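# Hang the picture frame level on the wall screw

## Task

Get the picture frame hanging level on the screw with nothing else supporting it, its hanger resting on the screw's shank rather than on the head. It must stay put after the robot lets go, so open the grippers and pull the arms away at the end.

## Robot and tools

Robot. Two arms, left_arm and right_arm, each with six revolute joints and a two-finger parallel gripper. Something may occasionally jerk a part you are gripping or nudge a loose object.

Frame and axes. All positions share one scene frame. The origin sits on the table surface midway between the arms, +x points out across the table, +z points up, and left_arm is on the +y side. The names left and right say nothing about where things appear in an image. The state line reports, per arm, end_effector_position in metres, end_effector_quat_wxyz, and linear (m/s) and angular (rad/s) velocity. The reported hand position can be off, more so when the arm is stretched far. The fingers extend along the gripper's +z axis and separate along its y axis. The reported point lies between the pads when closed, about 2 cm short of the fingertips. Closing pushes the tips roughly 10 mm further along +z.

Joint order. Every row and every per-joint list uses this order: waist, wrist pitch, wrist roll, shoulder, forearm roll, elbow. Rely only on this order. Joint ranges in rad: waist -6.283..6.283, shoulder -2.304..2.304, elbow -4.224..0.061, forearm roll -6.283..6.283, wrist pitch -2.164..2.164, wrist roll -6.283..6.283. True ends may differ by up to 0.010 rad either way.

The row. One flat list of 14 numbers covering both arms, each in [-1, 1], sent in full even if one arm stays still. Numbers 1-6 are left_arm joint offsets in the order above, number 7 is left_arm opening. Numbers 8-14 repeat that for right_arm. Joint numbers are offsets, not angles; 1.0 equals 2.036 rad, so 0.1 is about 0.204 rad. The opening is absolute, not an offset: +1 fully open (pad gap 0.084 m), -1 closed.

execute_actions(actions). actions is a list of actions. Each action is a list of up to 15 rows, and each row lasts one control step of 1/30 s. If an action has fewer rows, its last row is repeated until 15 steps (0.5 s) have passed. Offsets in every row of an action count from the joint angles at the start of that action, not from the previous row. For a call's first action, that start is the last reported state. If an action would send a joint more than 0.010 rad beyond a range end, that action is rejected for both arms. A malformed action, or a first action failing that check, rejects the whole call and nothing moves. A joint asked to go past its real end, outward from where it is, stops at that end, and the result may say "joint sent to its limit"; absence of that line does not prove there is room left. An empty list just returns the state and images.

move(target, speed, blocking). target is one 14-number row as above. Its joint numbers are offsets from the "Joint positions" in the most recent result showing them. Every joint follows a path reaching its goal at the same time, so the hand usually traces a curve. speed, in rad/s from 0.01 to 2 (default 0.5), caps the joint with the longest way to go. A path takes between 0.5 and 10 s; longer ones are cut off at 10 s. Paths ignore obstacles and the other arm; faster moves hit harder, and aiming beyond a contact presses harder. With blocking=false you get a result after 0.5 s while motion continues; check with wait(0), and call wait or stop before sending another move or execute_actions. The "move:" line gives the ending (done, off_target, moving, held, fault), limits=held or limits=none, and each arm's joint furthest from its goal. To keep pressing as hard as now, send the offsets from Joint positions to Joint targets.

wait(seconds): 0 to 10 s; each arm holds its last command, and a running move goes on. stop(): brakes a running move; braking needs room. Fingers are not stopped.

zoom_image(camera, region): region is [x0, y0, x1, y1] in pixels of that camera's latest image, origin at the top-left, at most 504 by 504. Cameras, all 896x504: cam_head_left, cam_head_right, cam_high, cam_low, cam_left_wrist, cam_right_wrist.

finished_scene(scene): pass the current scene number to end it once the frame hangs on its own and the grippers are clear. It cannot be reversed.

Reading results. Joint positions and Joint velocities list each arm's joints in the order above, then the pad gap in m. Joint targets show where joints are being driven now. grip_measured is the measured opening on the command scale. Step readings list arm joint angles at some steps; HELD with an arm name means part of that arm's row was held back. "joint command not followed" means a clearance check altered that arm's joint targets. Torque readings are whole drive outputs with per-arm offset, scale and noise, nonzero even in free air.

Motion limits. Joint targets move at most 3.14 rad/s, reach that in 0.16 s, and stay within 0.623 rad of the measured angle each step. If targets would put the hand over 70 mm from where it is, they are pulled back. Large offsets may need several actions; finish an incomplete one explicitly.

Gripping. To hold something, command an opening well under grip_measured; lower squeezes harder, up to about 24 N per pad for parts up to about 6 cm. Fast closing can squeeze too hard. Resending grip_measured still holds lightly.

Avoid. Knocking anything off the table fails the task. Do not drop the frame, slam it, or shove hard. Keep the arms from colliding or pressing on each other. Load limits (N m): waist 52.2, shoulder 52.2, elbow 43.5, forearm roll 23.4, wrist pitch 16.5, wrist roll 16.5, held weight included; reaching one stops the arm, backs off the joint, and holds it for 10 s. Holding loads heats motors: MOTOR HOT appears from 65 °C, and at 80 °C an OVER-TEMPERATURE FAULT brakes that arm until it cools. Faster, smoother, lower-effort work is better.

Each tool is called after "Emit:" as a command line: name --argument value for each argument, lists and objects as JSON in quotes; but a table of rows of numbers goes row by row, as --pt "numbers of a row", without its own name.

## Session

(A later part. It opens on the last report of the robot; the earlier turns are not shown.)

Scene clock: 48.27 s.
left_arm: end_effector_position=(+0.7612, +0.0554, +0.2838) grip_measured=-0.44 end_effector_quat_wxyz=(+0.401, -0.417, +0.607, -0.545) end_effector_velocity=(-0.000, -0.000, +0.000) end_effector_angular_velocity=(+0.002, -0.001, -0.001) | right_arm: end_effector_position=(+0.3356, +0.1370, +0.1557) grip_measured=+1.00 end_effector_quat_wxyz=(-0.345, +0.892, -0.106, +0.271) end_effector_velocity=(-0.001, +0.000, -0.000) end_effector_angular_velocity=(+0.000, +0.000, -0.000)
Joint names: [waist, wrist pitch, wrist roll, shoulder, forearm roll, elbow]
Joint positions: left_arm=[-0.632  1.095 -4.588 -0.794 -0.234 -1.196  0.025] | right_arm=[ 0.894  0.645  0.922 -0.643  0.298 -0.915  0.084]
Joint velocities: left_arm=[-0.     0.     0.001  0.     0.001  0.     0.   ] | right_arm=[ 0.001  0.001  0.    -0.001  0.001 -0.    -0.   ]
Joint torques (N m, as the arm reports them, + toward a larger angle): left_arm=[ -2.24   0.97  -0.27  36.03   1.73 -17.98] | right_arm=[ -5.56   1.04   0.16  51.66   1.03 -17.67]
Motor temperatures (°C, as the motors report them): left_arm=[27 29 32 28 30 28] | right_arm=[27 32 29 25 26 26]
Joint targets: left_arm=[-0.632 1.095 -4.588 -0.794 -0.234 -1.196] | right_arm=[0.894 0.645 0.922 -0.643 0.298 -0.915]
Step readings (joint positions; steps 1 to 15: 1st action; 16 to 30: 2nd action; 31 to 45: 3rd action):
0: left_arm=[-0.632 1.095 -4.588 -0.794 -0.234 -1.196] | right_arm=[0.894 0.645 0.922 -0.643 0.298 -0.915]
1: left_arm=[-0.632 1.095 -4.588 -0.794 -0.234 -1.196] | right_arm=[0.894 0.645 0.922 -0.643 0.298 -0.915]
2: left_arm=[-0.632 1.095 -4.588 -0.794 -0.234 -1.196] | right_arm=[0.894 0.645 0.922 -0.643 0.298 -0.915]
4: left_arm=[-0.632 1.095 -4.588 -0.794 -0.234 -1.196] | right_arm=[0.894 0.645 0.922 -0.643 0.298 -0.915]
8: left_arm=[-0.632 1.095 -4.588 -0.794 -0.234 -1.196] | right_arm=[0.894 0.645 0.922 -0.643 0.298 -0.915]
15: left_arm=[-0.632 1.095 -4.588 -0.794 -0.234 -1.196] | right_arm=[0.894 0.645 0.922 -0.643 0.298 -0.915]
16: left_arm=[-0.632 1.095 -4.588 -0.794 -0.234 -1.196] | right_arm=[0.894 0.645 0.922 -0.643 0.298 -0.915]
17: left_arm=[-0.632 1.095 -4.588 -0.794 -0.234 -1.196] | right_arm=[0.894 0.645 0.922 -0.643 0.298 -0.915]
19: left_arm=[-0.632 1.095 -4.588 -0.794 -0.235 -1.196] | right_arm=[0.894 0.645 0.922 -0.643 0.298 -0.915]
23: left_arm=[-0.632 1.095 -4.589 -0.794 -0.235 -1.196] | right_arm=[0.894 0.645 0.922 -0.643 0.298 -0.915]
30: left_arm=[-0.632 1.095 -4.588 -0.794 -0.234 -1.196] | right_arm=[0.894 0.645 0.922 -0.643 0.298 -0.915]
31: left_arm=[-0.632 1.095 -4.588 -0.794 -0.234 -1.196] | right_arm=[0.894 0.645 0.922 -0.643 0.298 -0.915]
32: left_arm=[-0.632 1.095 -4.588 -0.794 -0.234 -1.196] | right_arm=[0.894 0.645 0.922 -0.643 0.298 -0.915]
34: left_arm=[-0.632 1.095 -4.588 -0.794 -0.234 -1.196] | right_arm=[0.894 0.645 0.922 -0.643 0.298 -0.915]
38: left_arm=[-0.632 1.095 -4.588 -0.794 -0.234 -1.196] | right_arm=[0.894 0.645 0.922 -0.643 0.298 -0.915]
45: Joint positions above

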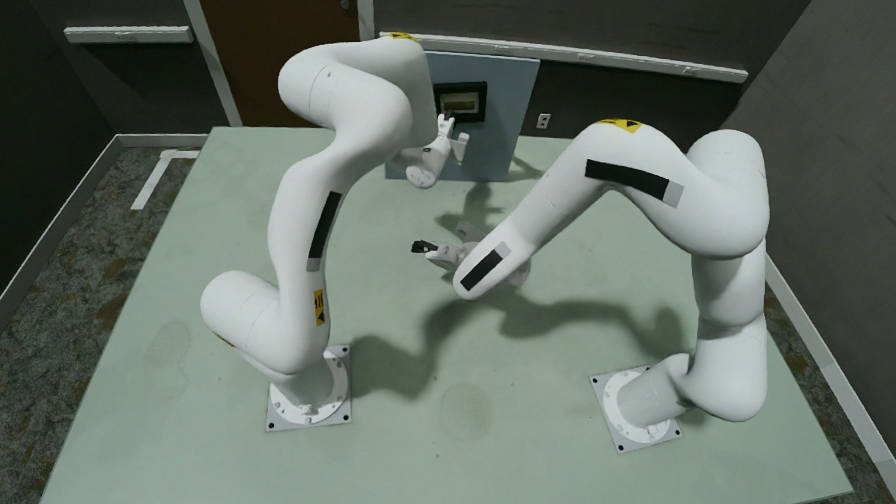

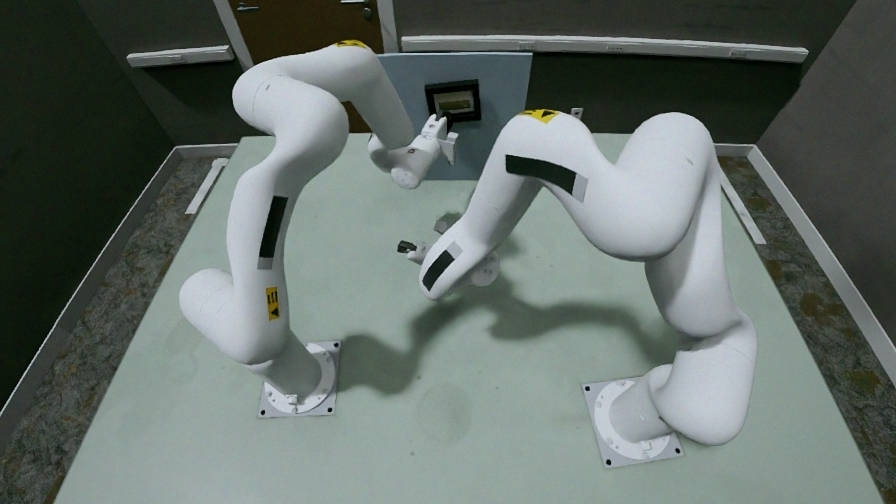

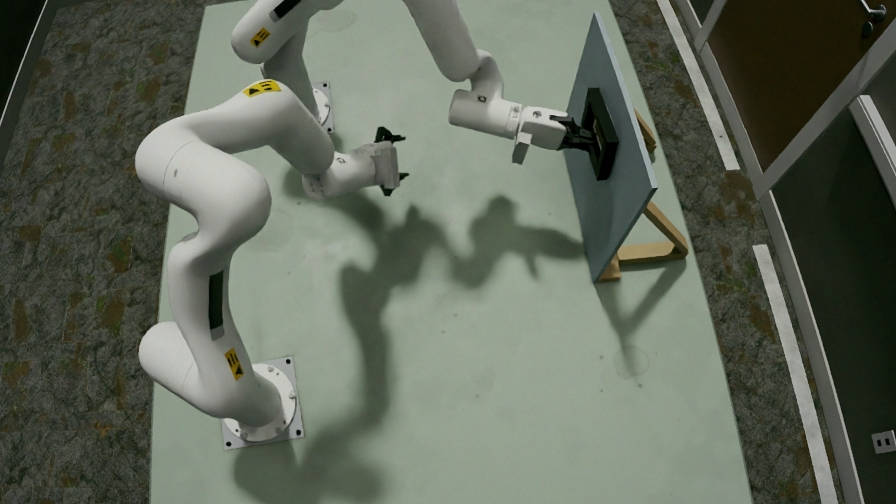

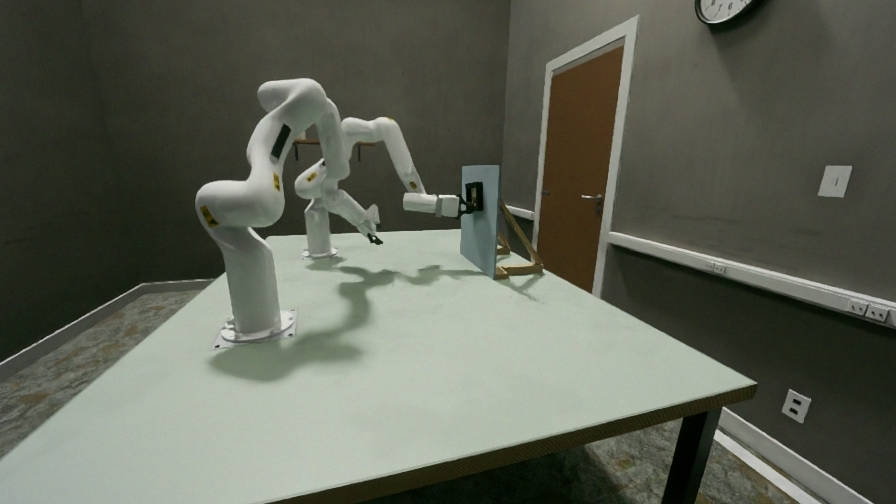

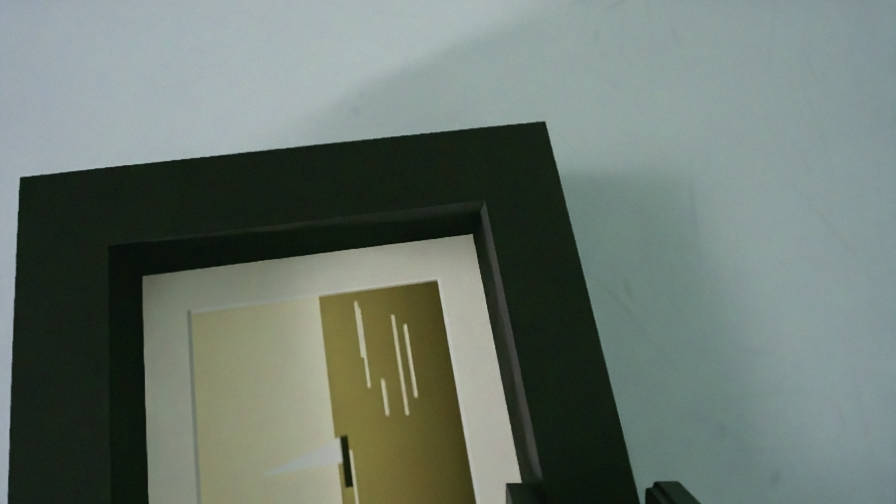

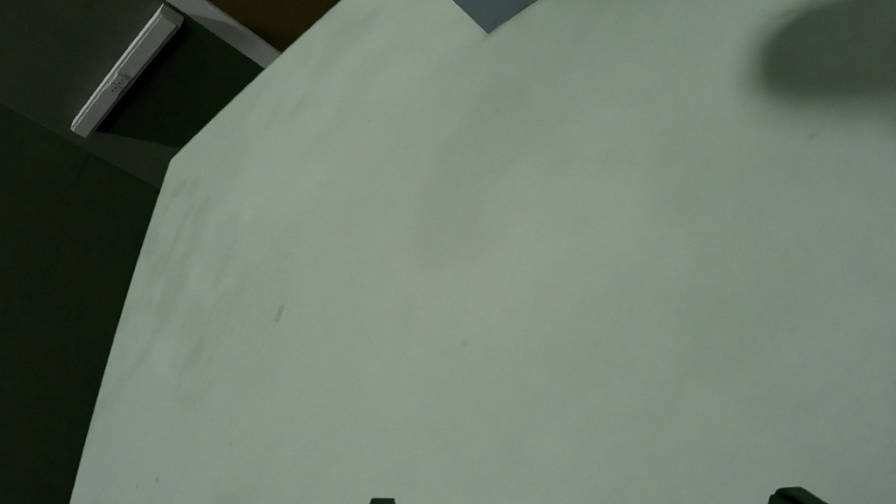

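Emit:
move --target '[0,-0.016,0,0.016,0,0,-1,0,0,0,0,0,0,1]' --speed 0.04

Emit:
move --target '[-0.0035,0,0,0,0,0,-1,0,0,0,0,0,0,1]' --speed 0.02

Emit:
move --target '[0,0.0185,0,-0.0185,0,0,-1,0,0,0,0,0,0,1]' --speed 0.03

Emit:
execute_actions --actions '[[[0,0,0,0,0,0,1,0,0,0,0,0,0,1]],[[0,0,0,0,0,0,1,0,0,0,0,0,0,1]]]'

Scene clock: 50.30 s.
left_arm: end_effector_position=(+0.7619, +0.0535, +0.3019) grip_measured=-0.52 end_effector_quat_wxyz=(+0.398, -0.418, +0.607, -0.547) end_effector_velocity=(+0.000, +0.000, +0.000) end_effector_angular_velocity=(-0.001, -0.000, +0.001) | right_arm: end_effector_position=(+0.3356, +0.1370, +0.1557) grip_measured=+1.00 end_effector_quat_wxyz=(-0.345, +0.892, -0.106, +0.271) end_effector_velocity=(+0.000, -0.000, -0.000) end_effector_angular_velocity=(-0.000, +0.001, -0.000)
Joint names: [waist, wrist pitch, wrist roll, shoulder, forearm roll, elbow]
Joint positions: left_arm=[-0.633  1.062 -4.588 -0.761 -0.234 -1.195  0.021] | right_arm=[ 0.894  0.645  0.922 -0.643  0.298 -0.915  0.084]
Joint velocities: left_arm=[ 0.     0.    -0.001 -0.001 -0.001 -0.001  0.   ] | right_arm=[-0.001 -0.001  0.001 -0.001 -0.002 -0.001 -0.   ]
Joint torques (N m, as the arm reports them, + toward a larger angle): left_arm=[  9.06   2.39  -1.    40.2   -0.09 -27.22] | right_arm=[ -6.26   1.04   0.1   50.58   0.78 -17.67]
Motor temperatures (°C, as the motors report them): left_arm=[27 29 32 28 30 28] | right_arm=[27 32 29 25 26 26]
Joint targets: left_arm=[-0.632 1.062 -4.588 -0.761 -0.234 -1.196] | right_arm=[0.894 0.645 0.922 -0.643 0.298 -0.915]
move: done; limits=none; left_arm: farthest joint: the waist, 0.001 radians from its target (0.000 radians at the start); right_arm: farthest joint: the waist, 0.000 radians from its target (0.000 radians at the start)

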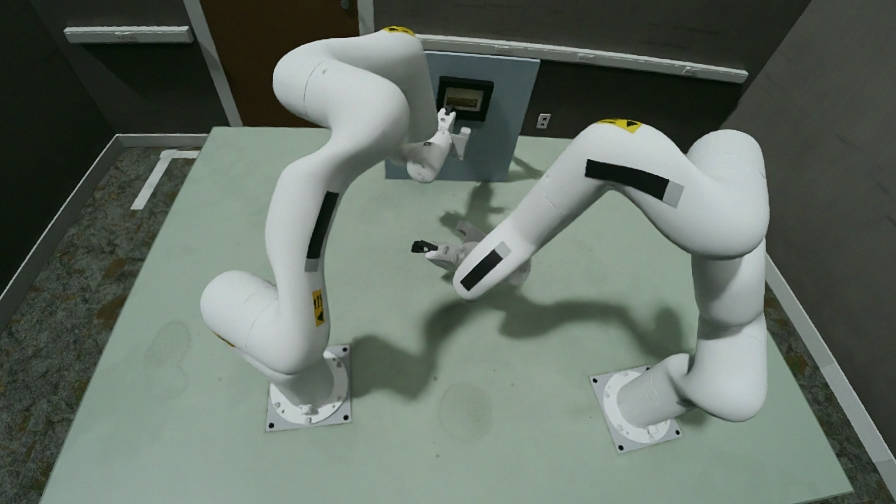

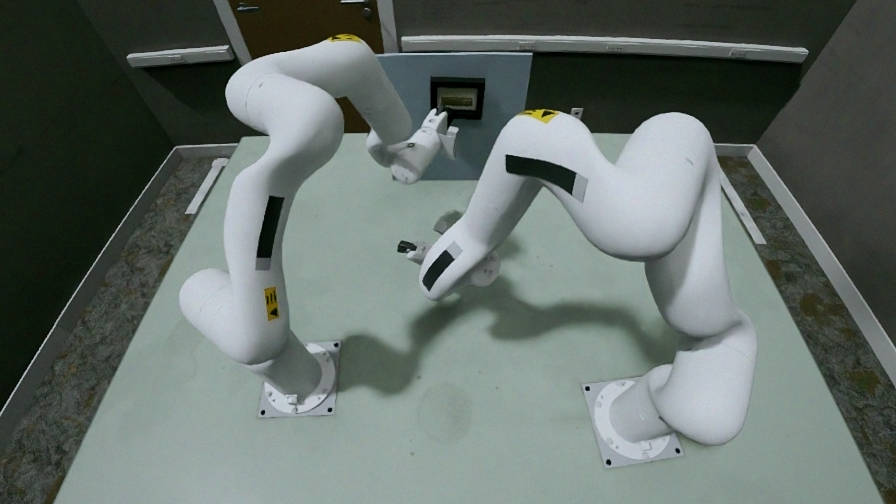

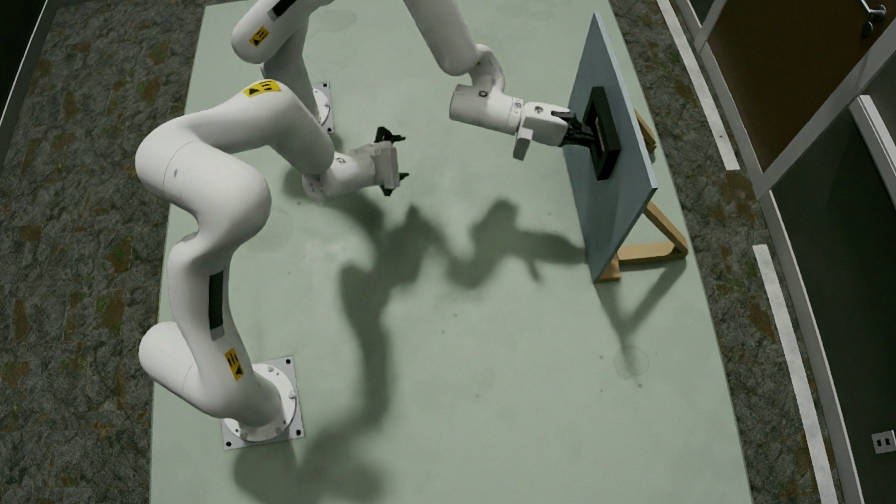

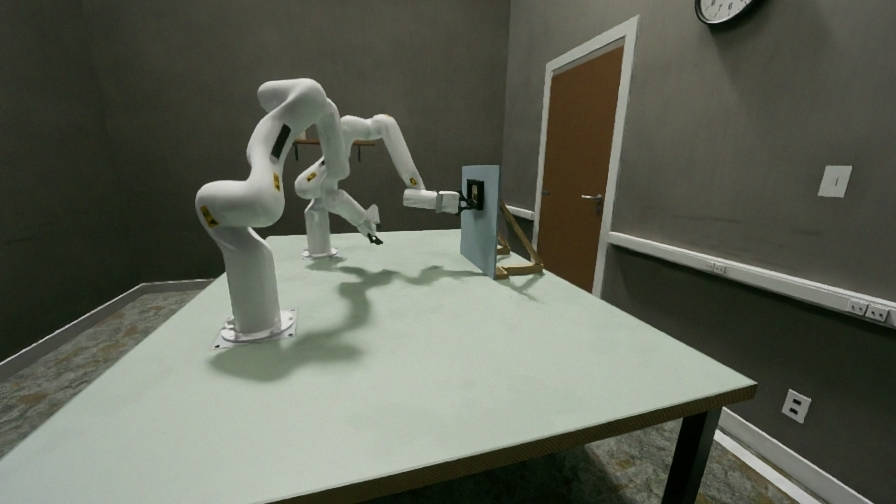

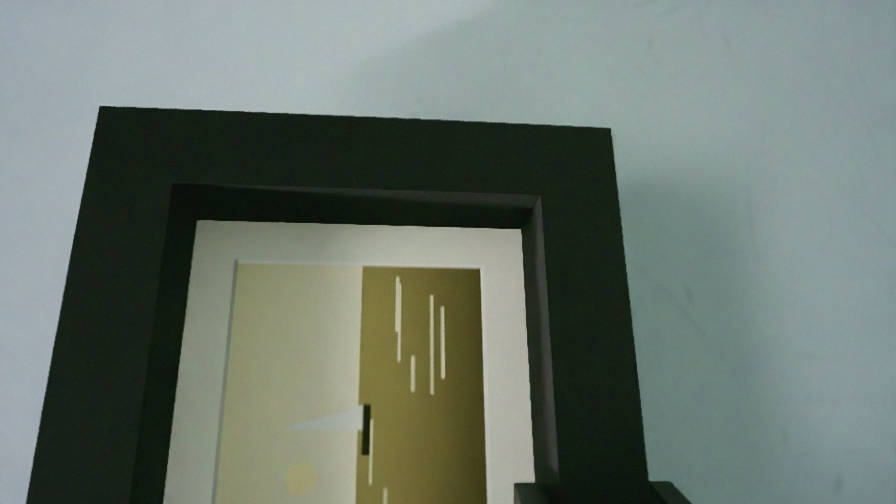

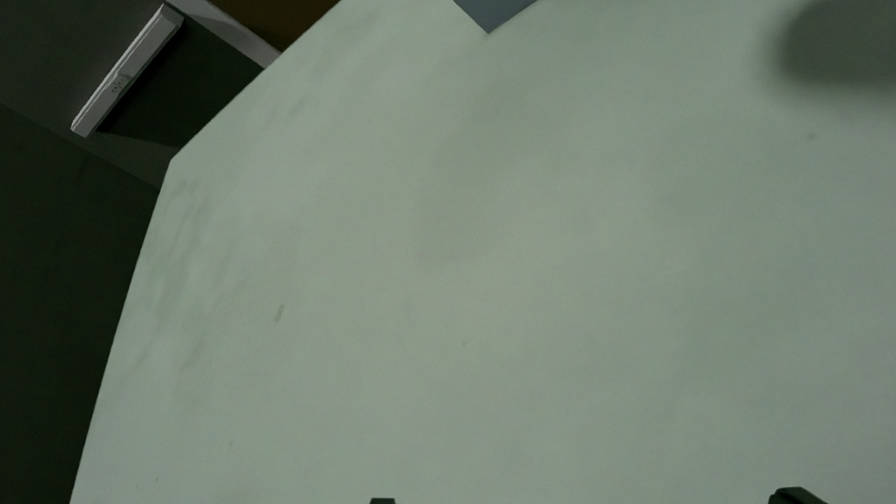

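Scene clock: 51.00 s.
left_arm: end_effector_position=(+0.7593, +0.0483, +0.3024) grip_measured=-0.53 end_effector_quat_wxyz=(+0.396, -0.416, +0.608, -0.548) end_effector_velocity=(-0.001, -0.001, -0.002) end_effector_angular_velocity=(+0.005, +0.003, -0.003) | right_arm: end_effector_position=(+0.3356, +0.1370, +0.1557) grip_measured=+1.00 end_effector_quat_wxyz=(-0.345, +0.892, -0.106, +0.271) end_effector_velocity=(+0.001, -0.000, -0.000) end_effector_angular_velocity=(-0.001, -0.000, +0.001)
Joint names: [waist, wrist pitch, wrist roll, shoulder, forearm roll, elbow]
Joint positions: left_arm=[-0.64   1.062 -4.588 -0.761 -0.234 -1.196  0.021] | right_arm=[ 0.894  0.645  0.922 -0.643  0.298 -0.915  0.084]
Joint velocities: left_arm=[-0.001 -0.001  0.002 -0.     0.003  0.003 -0.   ] | right_arm=[-0.001 -0.    -0.    -0.001 -0.002 -0.001 -0.   ]
Joint torques (N m, as the arm reports them, + toward a larger angle): left_arm=[  1.49   1.33  -0.98  36.57   1.07 -17.73] | right_arm=[ -6.6    1.14   0.17  51.69   1.04 -17.6 ]
Motor temperatures (°C, as the motors report them): left_arm=[27 29 32 28 30 28] | right_arm=[27 32 29 25 26 26]
Joint targets: left_arm=[-0.640 1.062 -4.588 -0.761 -0.234 -1.195] | right_arm=[0.894 0.645 0.922 -0.643 0.298 -0.915]
move: done; limits=none; left_arm: farthest joint: the waist, 0.001 radians from its target (0.008 radians at the start); right_arm: farthest joint: the waist, 0.000 radians from its target (0.000 radians at the start)

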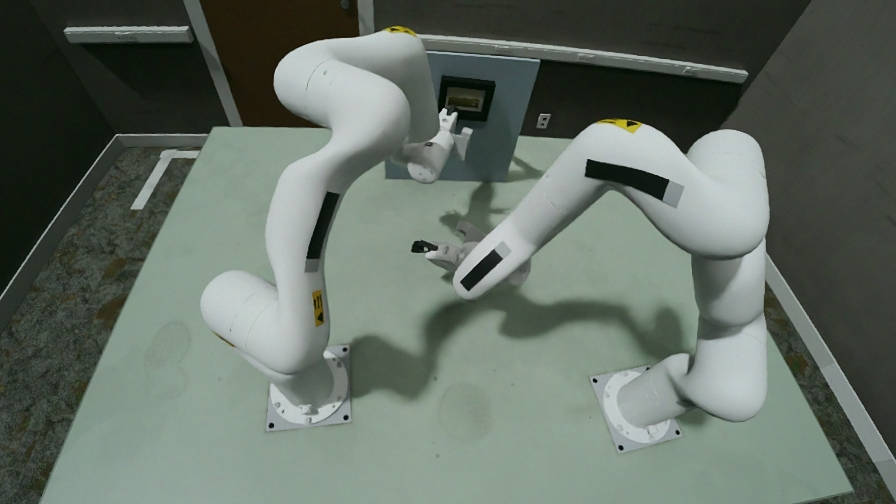

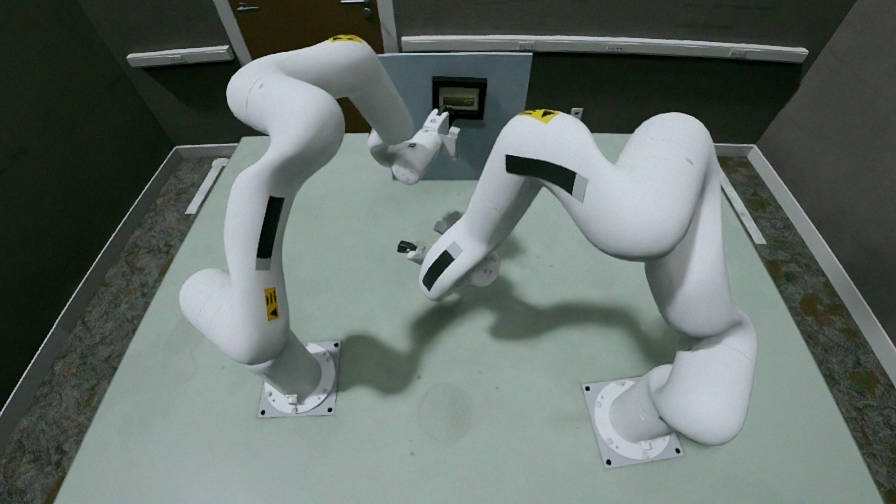

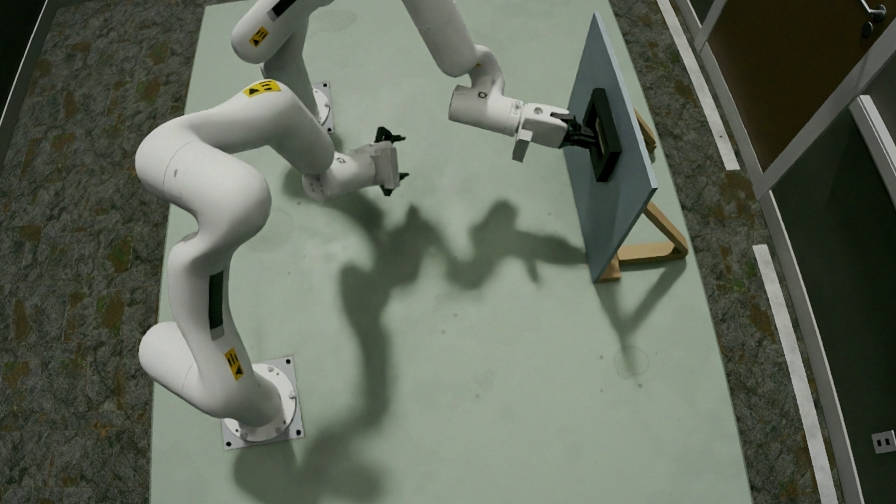

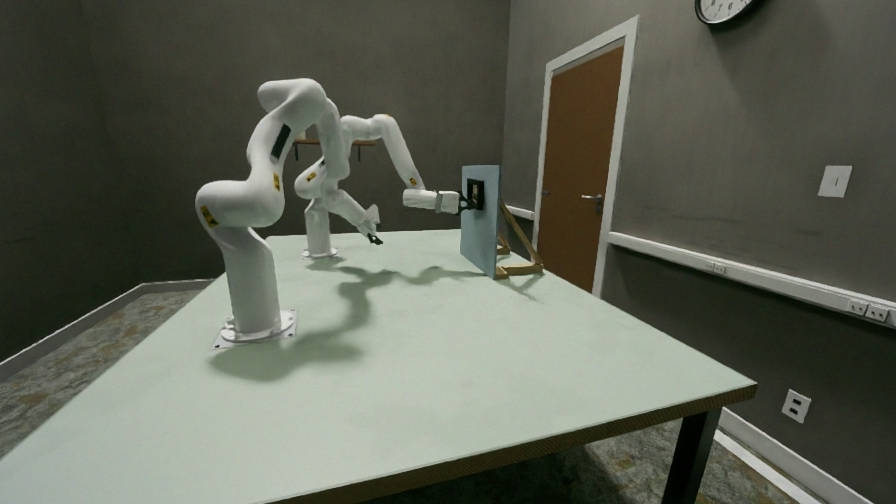

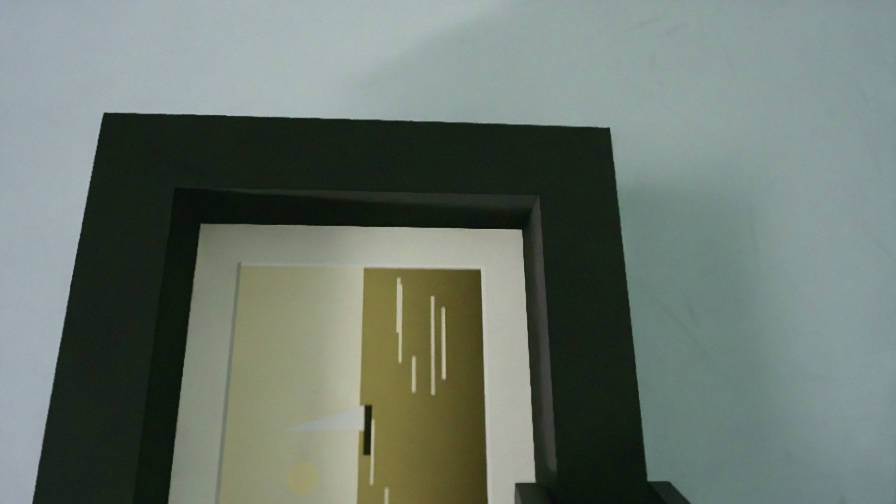

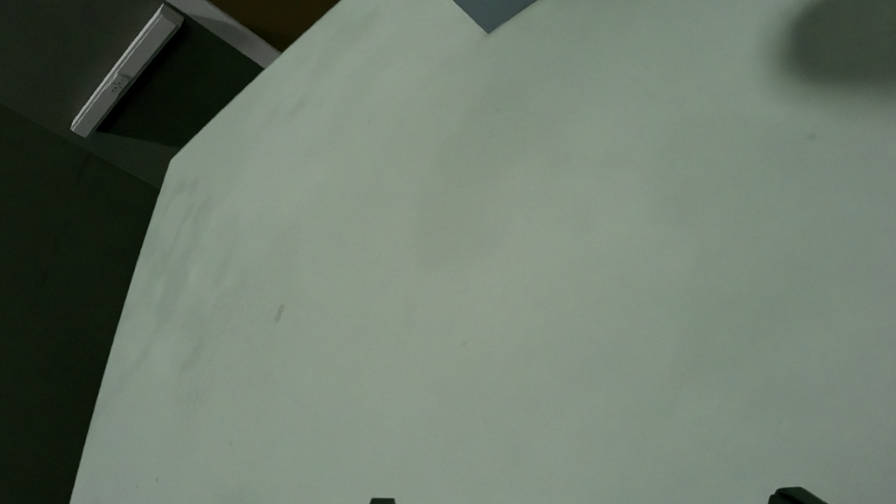

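Scene clock: 52.50 s.
left_arm: end_effector_position=(+0.7589, +0.0498, +0.2839) grip_measured=-0.54 end_effector_quat_wxyz=(+0.401, -0.413, +0.606, -0.549) end_effector_velocity=(-0.001, +0.000, -0.002) end_effector_angular_velocity=(-0.000, -0.000, +0.000) | right_arm: end_effector_position=(+0.3356, +0.1370, +0.1557) grip_measured=+1.00 end_effector_quat_wxyz=(-0.345, +0.892, -0.106, +0.271) end_effector_velocity=(-0.001, -0.000, -0.000) end_effector_angular_velocity=(-0.001, +0.001, +0.001)
Joint names: [waist, wrist pitch, wrist roll, shoulder, forearm roll, elbow]
Joint positions: left_arm=[-0.64   1.104 -4.588 -0.798 -0.234 -1.198  0.021] | right_arm=[ 0.894  0.645  0.922 -0.643  0.298 -0.915  0.084]
Joint velocities: left_arm=[-0.     0.004 -0.001 -0.002 -0.     0.003 -0.   ] | right_arm=[ 0.001 -0.     0.001  0.001 -0.001  0.001 -0.   ]
Joint torques (N m, as the arm reports them, + toward a larger angle): left_arm=[ 1.49 -2.65 -1.26 23.43  0.45 -3.49] | right_arm=[ -5.94   0.99   0.19  50.7    1.   -17.72]
Motor temperatures (°C, as the motors report them): left_arm=[27 29 32 28 30 28] | right_arm=[27 32 29 25 26 26]
Joint targets: left_arm=[-0.640 1.100 -4.588 -0.799 -0.234 -1.196] | right_arm=[0.894 0.645 0.922 -0.643 0.298 -0.915]
move: done; limits=none; left_arm: farthest joint: the wrist pitch, 0.004 radians from its target (0.038 radians at the start); right_arm: farthest joint: the waist, 0.000 radians from its target (0.000 radians at the start)

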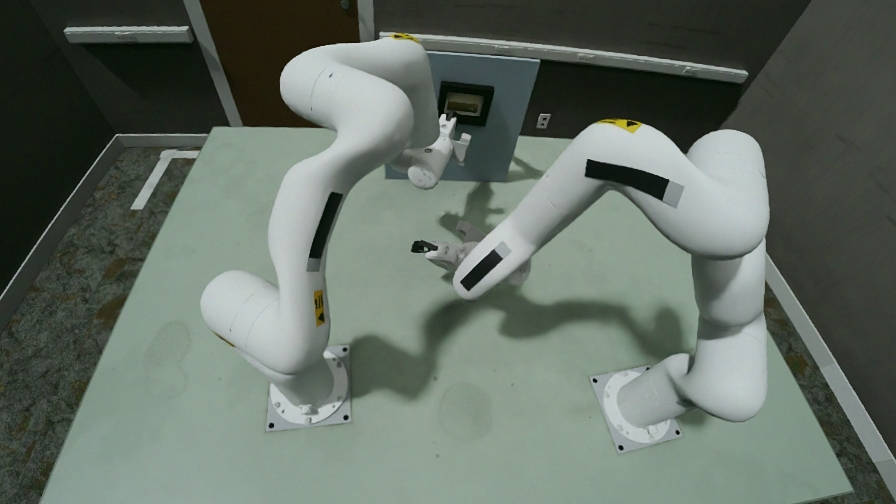

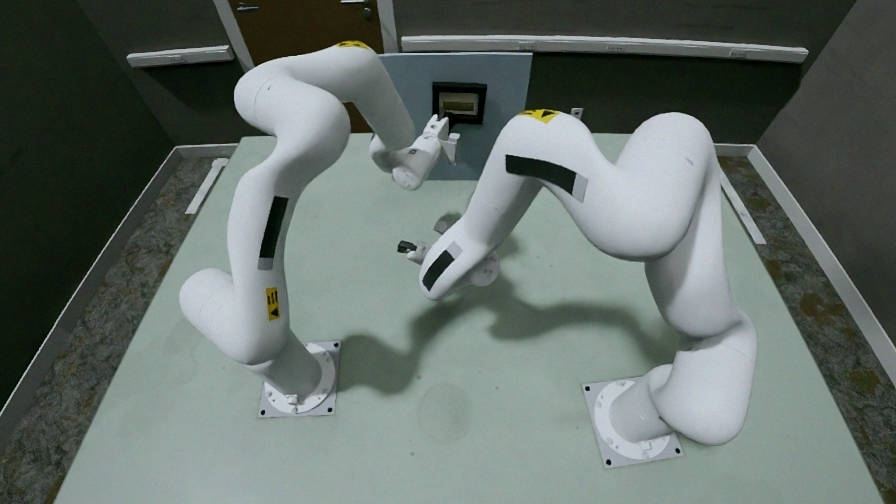

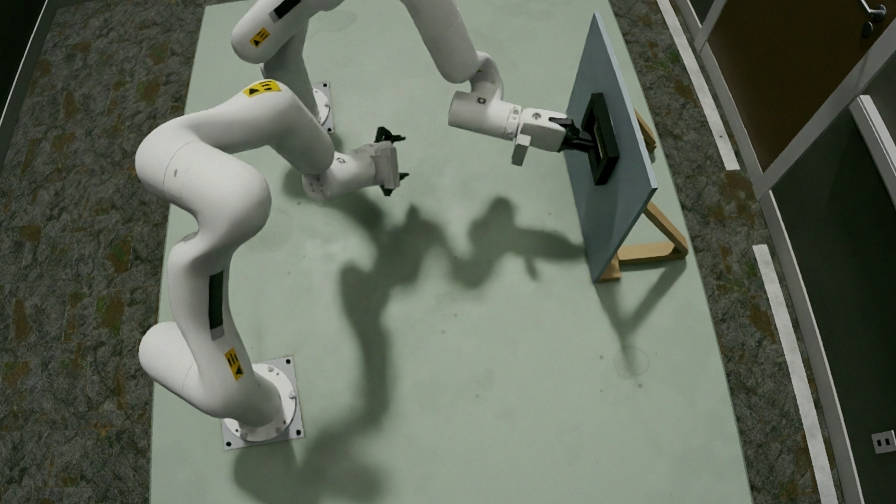

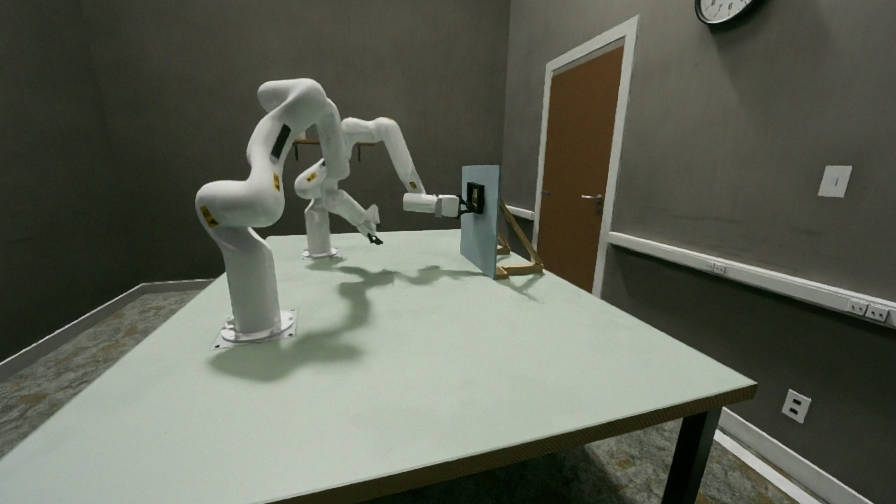

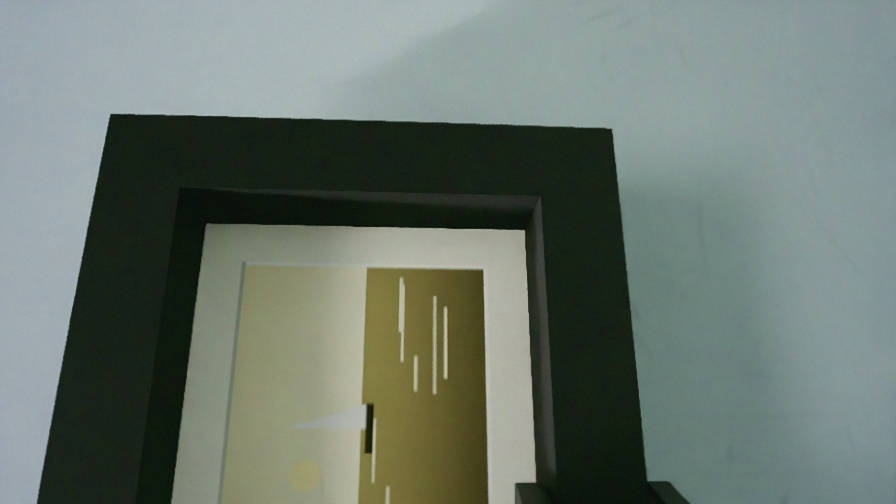

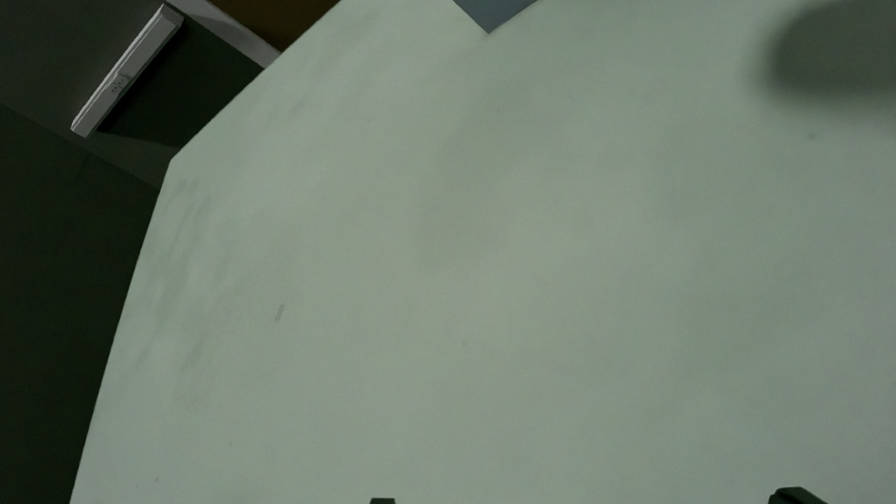

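Scene clock: 53.50 s.
left_arm: end_effector_position=(+0.7587, +0.0499, +0.2835) grip_measured=+1.00 end_effector_quat_wxyz=(+0.401, -0.413, +0.606, -0.548) end_effector_velocity=(-0.000, -0.001, +0.000) end_effector_angular_velocity=(+0.000, -0.001, -0.001) | right_arm: end_effector_position=(+0.3356, +0.1370, +0.1557) grip_measured=+1.00 end_effector_quat_wxyz=(-0.345, +0.892, -0.106, +0.271) end_effector_velocity=(+0.000, +0.000, +0.000) end_effector_angular_velocity=(-0.000, -0.002, +0.002)
Joint names: [waist, wrist pitch, wrist roll, shoulder, forearm roll, elbow]
Joint positions: left_arm=[-0.64   1.103 -4.588 -0.798 -0.234 -1.197  0.084] | right_arm=[ 0.894  0.645  0.922 -0.643  0.298 -0.915  0.084]
Joint velocities: left_arm=[-0.001  0.     0.     0.001  0.001  0.    -0.   ] | right_arm=[-0.     0.    -0.002  0.    -0.001 -0.    -0.   ]
Joint torques (N m, as the arm reports them, + toward a larger angle): left_arm=[  0.5    1.22  -0.85  35.49   1.23 -16.35] | right_arm=[ -5.87   1.06   0.15  51.68   1.13 -17.51]
Motor temperatures (°C, as the motors report them): left_arm=[27 29 32 28 30 28] | right_arm=[27 32 29 25 26 26]
Joint targets: left_arm=[-0.640 1.103 -4.588 -0.798 -0.234 -1.197] | right_arm=[0.894 0.645 0.922 -0.643 0.298 -0.915]
Step readings (joint positions; steps 1 to 15: 1st action; 16 to 30: 2nd action):
0: left_arm=[-0.640 1.104 -4.588 -0.798 -0.234 -1.198] | right_arm=[0.894 0.645 0.922 -0.643 0.298 -0.915]
1: left_arm=[-0.640 1.103 -4.588 -0.798 -0.234 -1.198] | right_arm=[0.894 0.645 0.922 -0.643 0.298 -0.915]
2: left_arm=[-0.640 1.101 -4.588 -0.799 -0.234 -1.196] | right_arm=[0.894 0.645 0.922 -0.643 0.298 -0.915]
4: left_arm=[-0.639 1.098 -4.588 -0.800 -0.235 -1.194] | right_arm=[0.894 0.645 0.922 -0.643 0.298 -0.915]
8: left_arm=[-0.640 1.101 -4.588 -0.799 -0.234 -1.196] | right_arm=[0.894 0.645 0.922 -0.643 0.298 -0.915]
15: left_arm=[-0.640 1.103 -4.588 -0.798 -0.234 -1.197] | right_arm=[0.894 0.645 0.922 -0.643 0.298 -0.915]
16: left_arm=[-0.640 1.104 -4.588 -0.798 -0.234 -1.197] | right_arm=[0.894 0.645 0.922 -0.643 0.298 -0.915]
17: left_arm=[-0.640 1.104 -4.588 -0.798 -0.234 -1.197] | right_arm=[0.894 0.645 0.922 -0.643 0.298 -0.915]
19: left_arm=[-0.640 1.103 -4.588 -0.798 -0.234 -1.197] | right_arm=[0.894 0.645 0.922 -0.643 0.298 -0.915]
23: left_arm=[-0.640 1.103 -4.588 -0.798 -0.234 -1.197] | right_arm=[0.894 0.645 0.922 -0.643 0.298 -0.915]
30: Joint positions above

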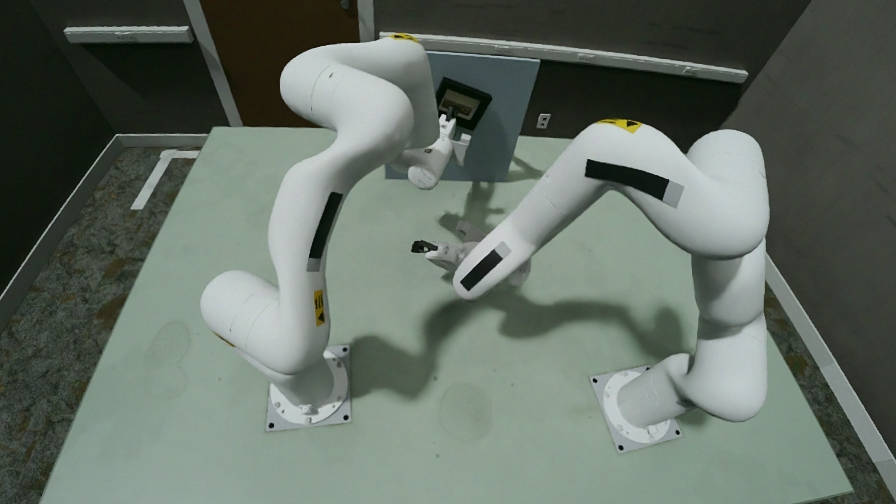

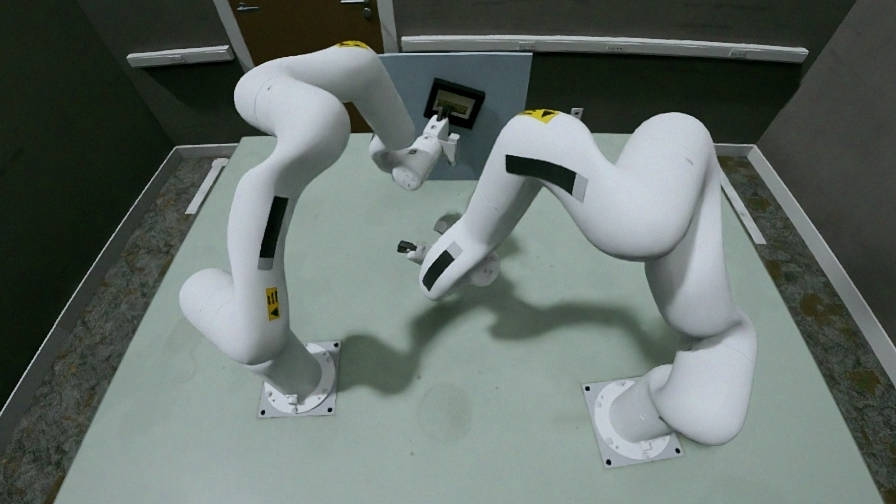

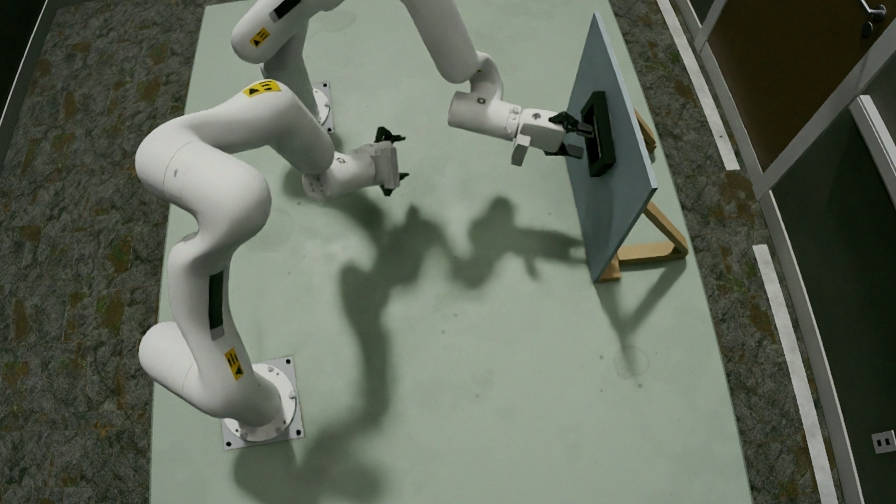

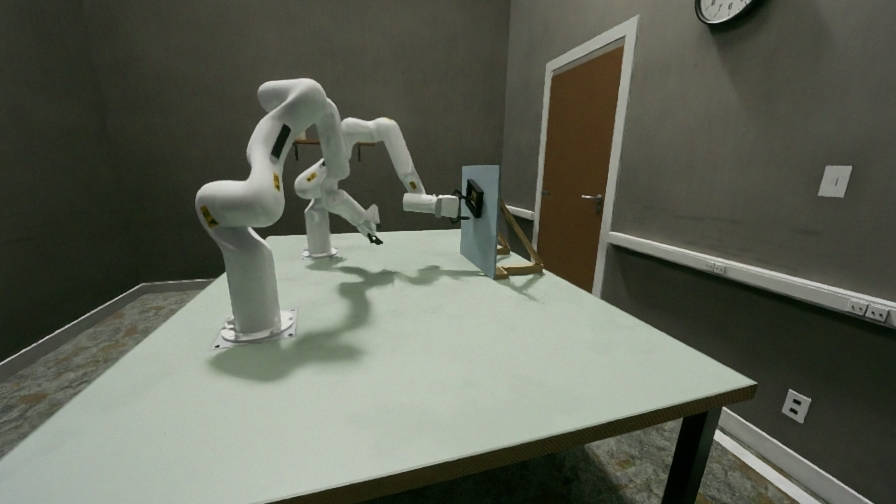

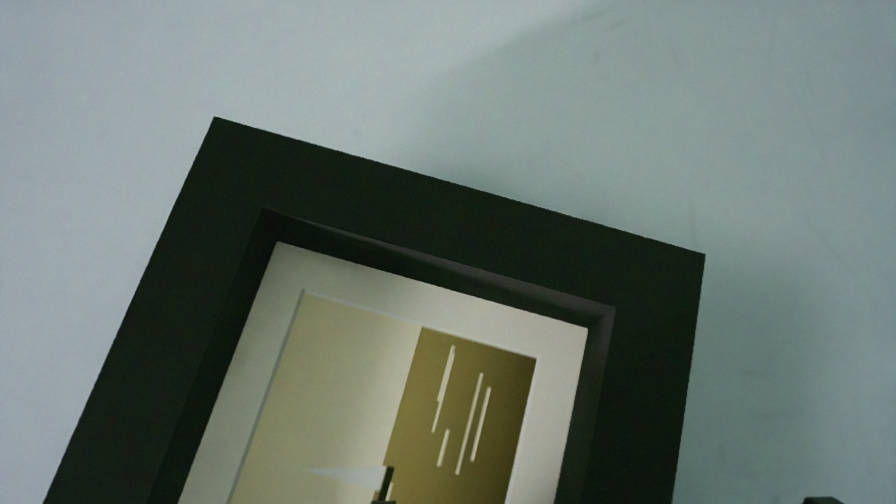

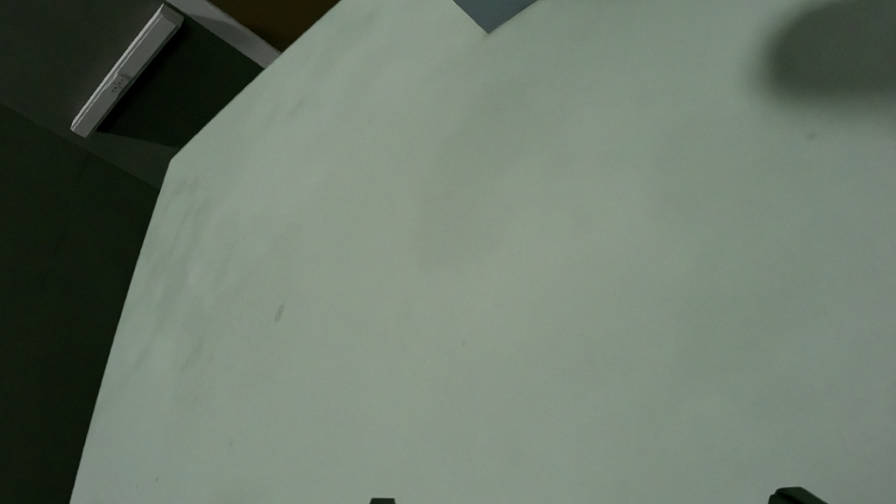

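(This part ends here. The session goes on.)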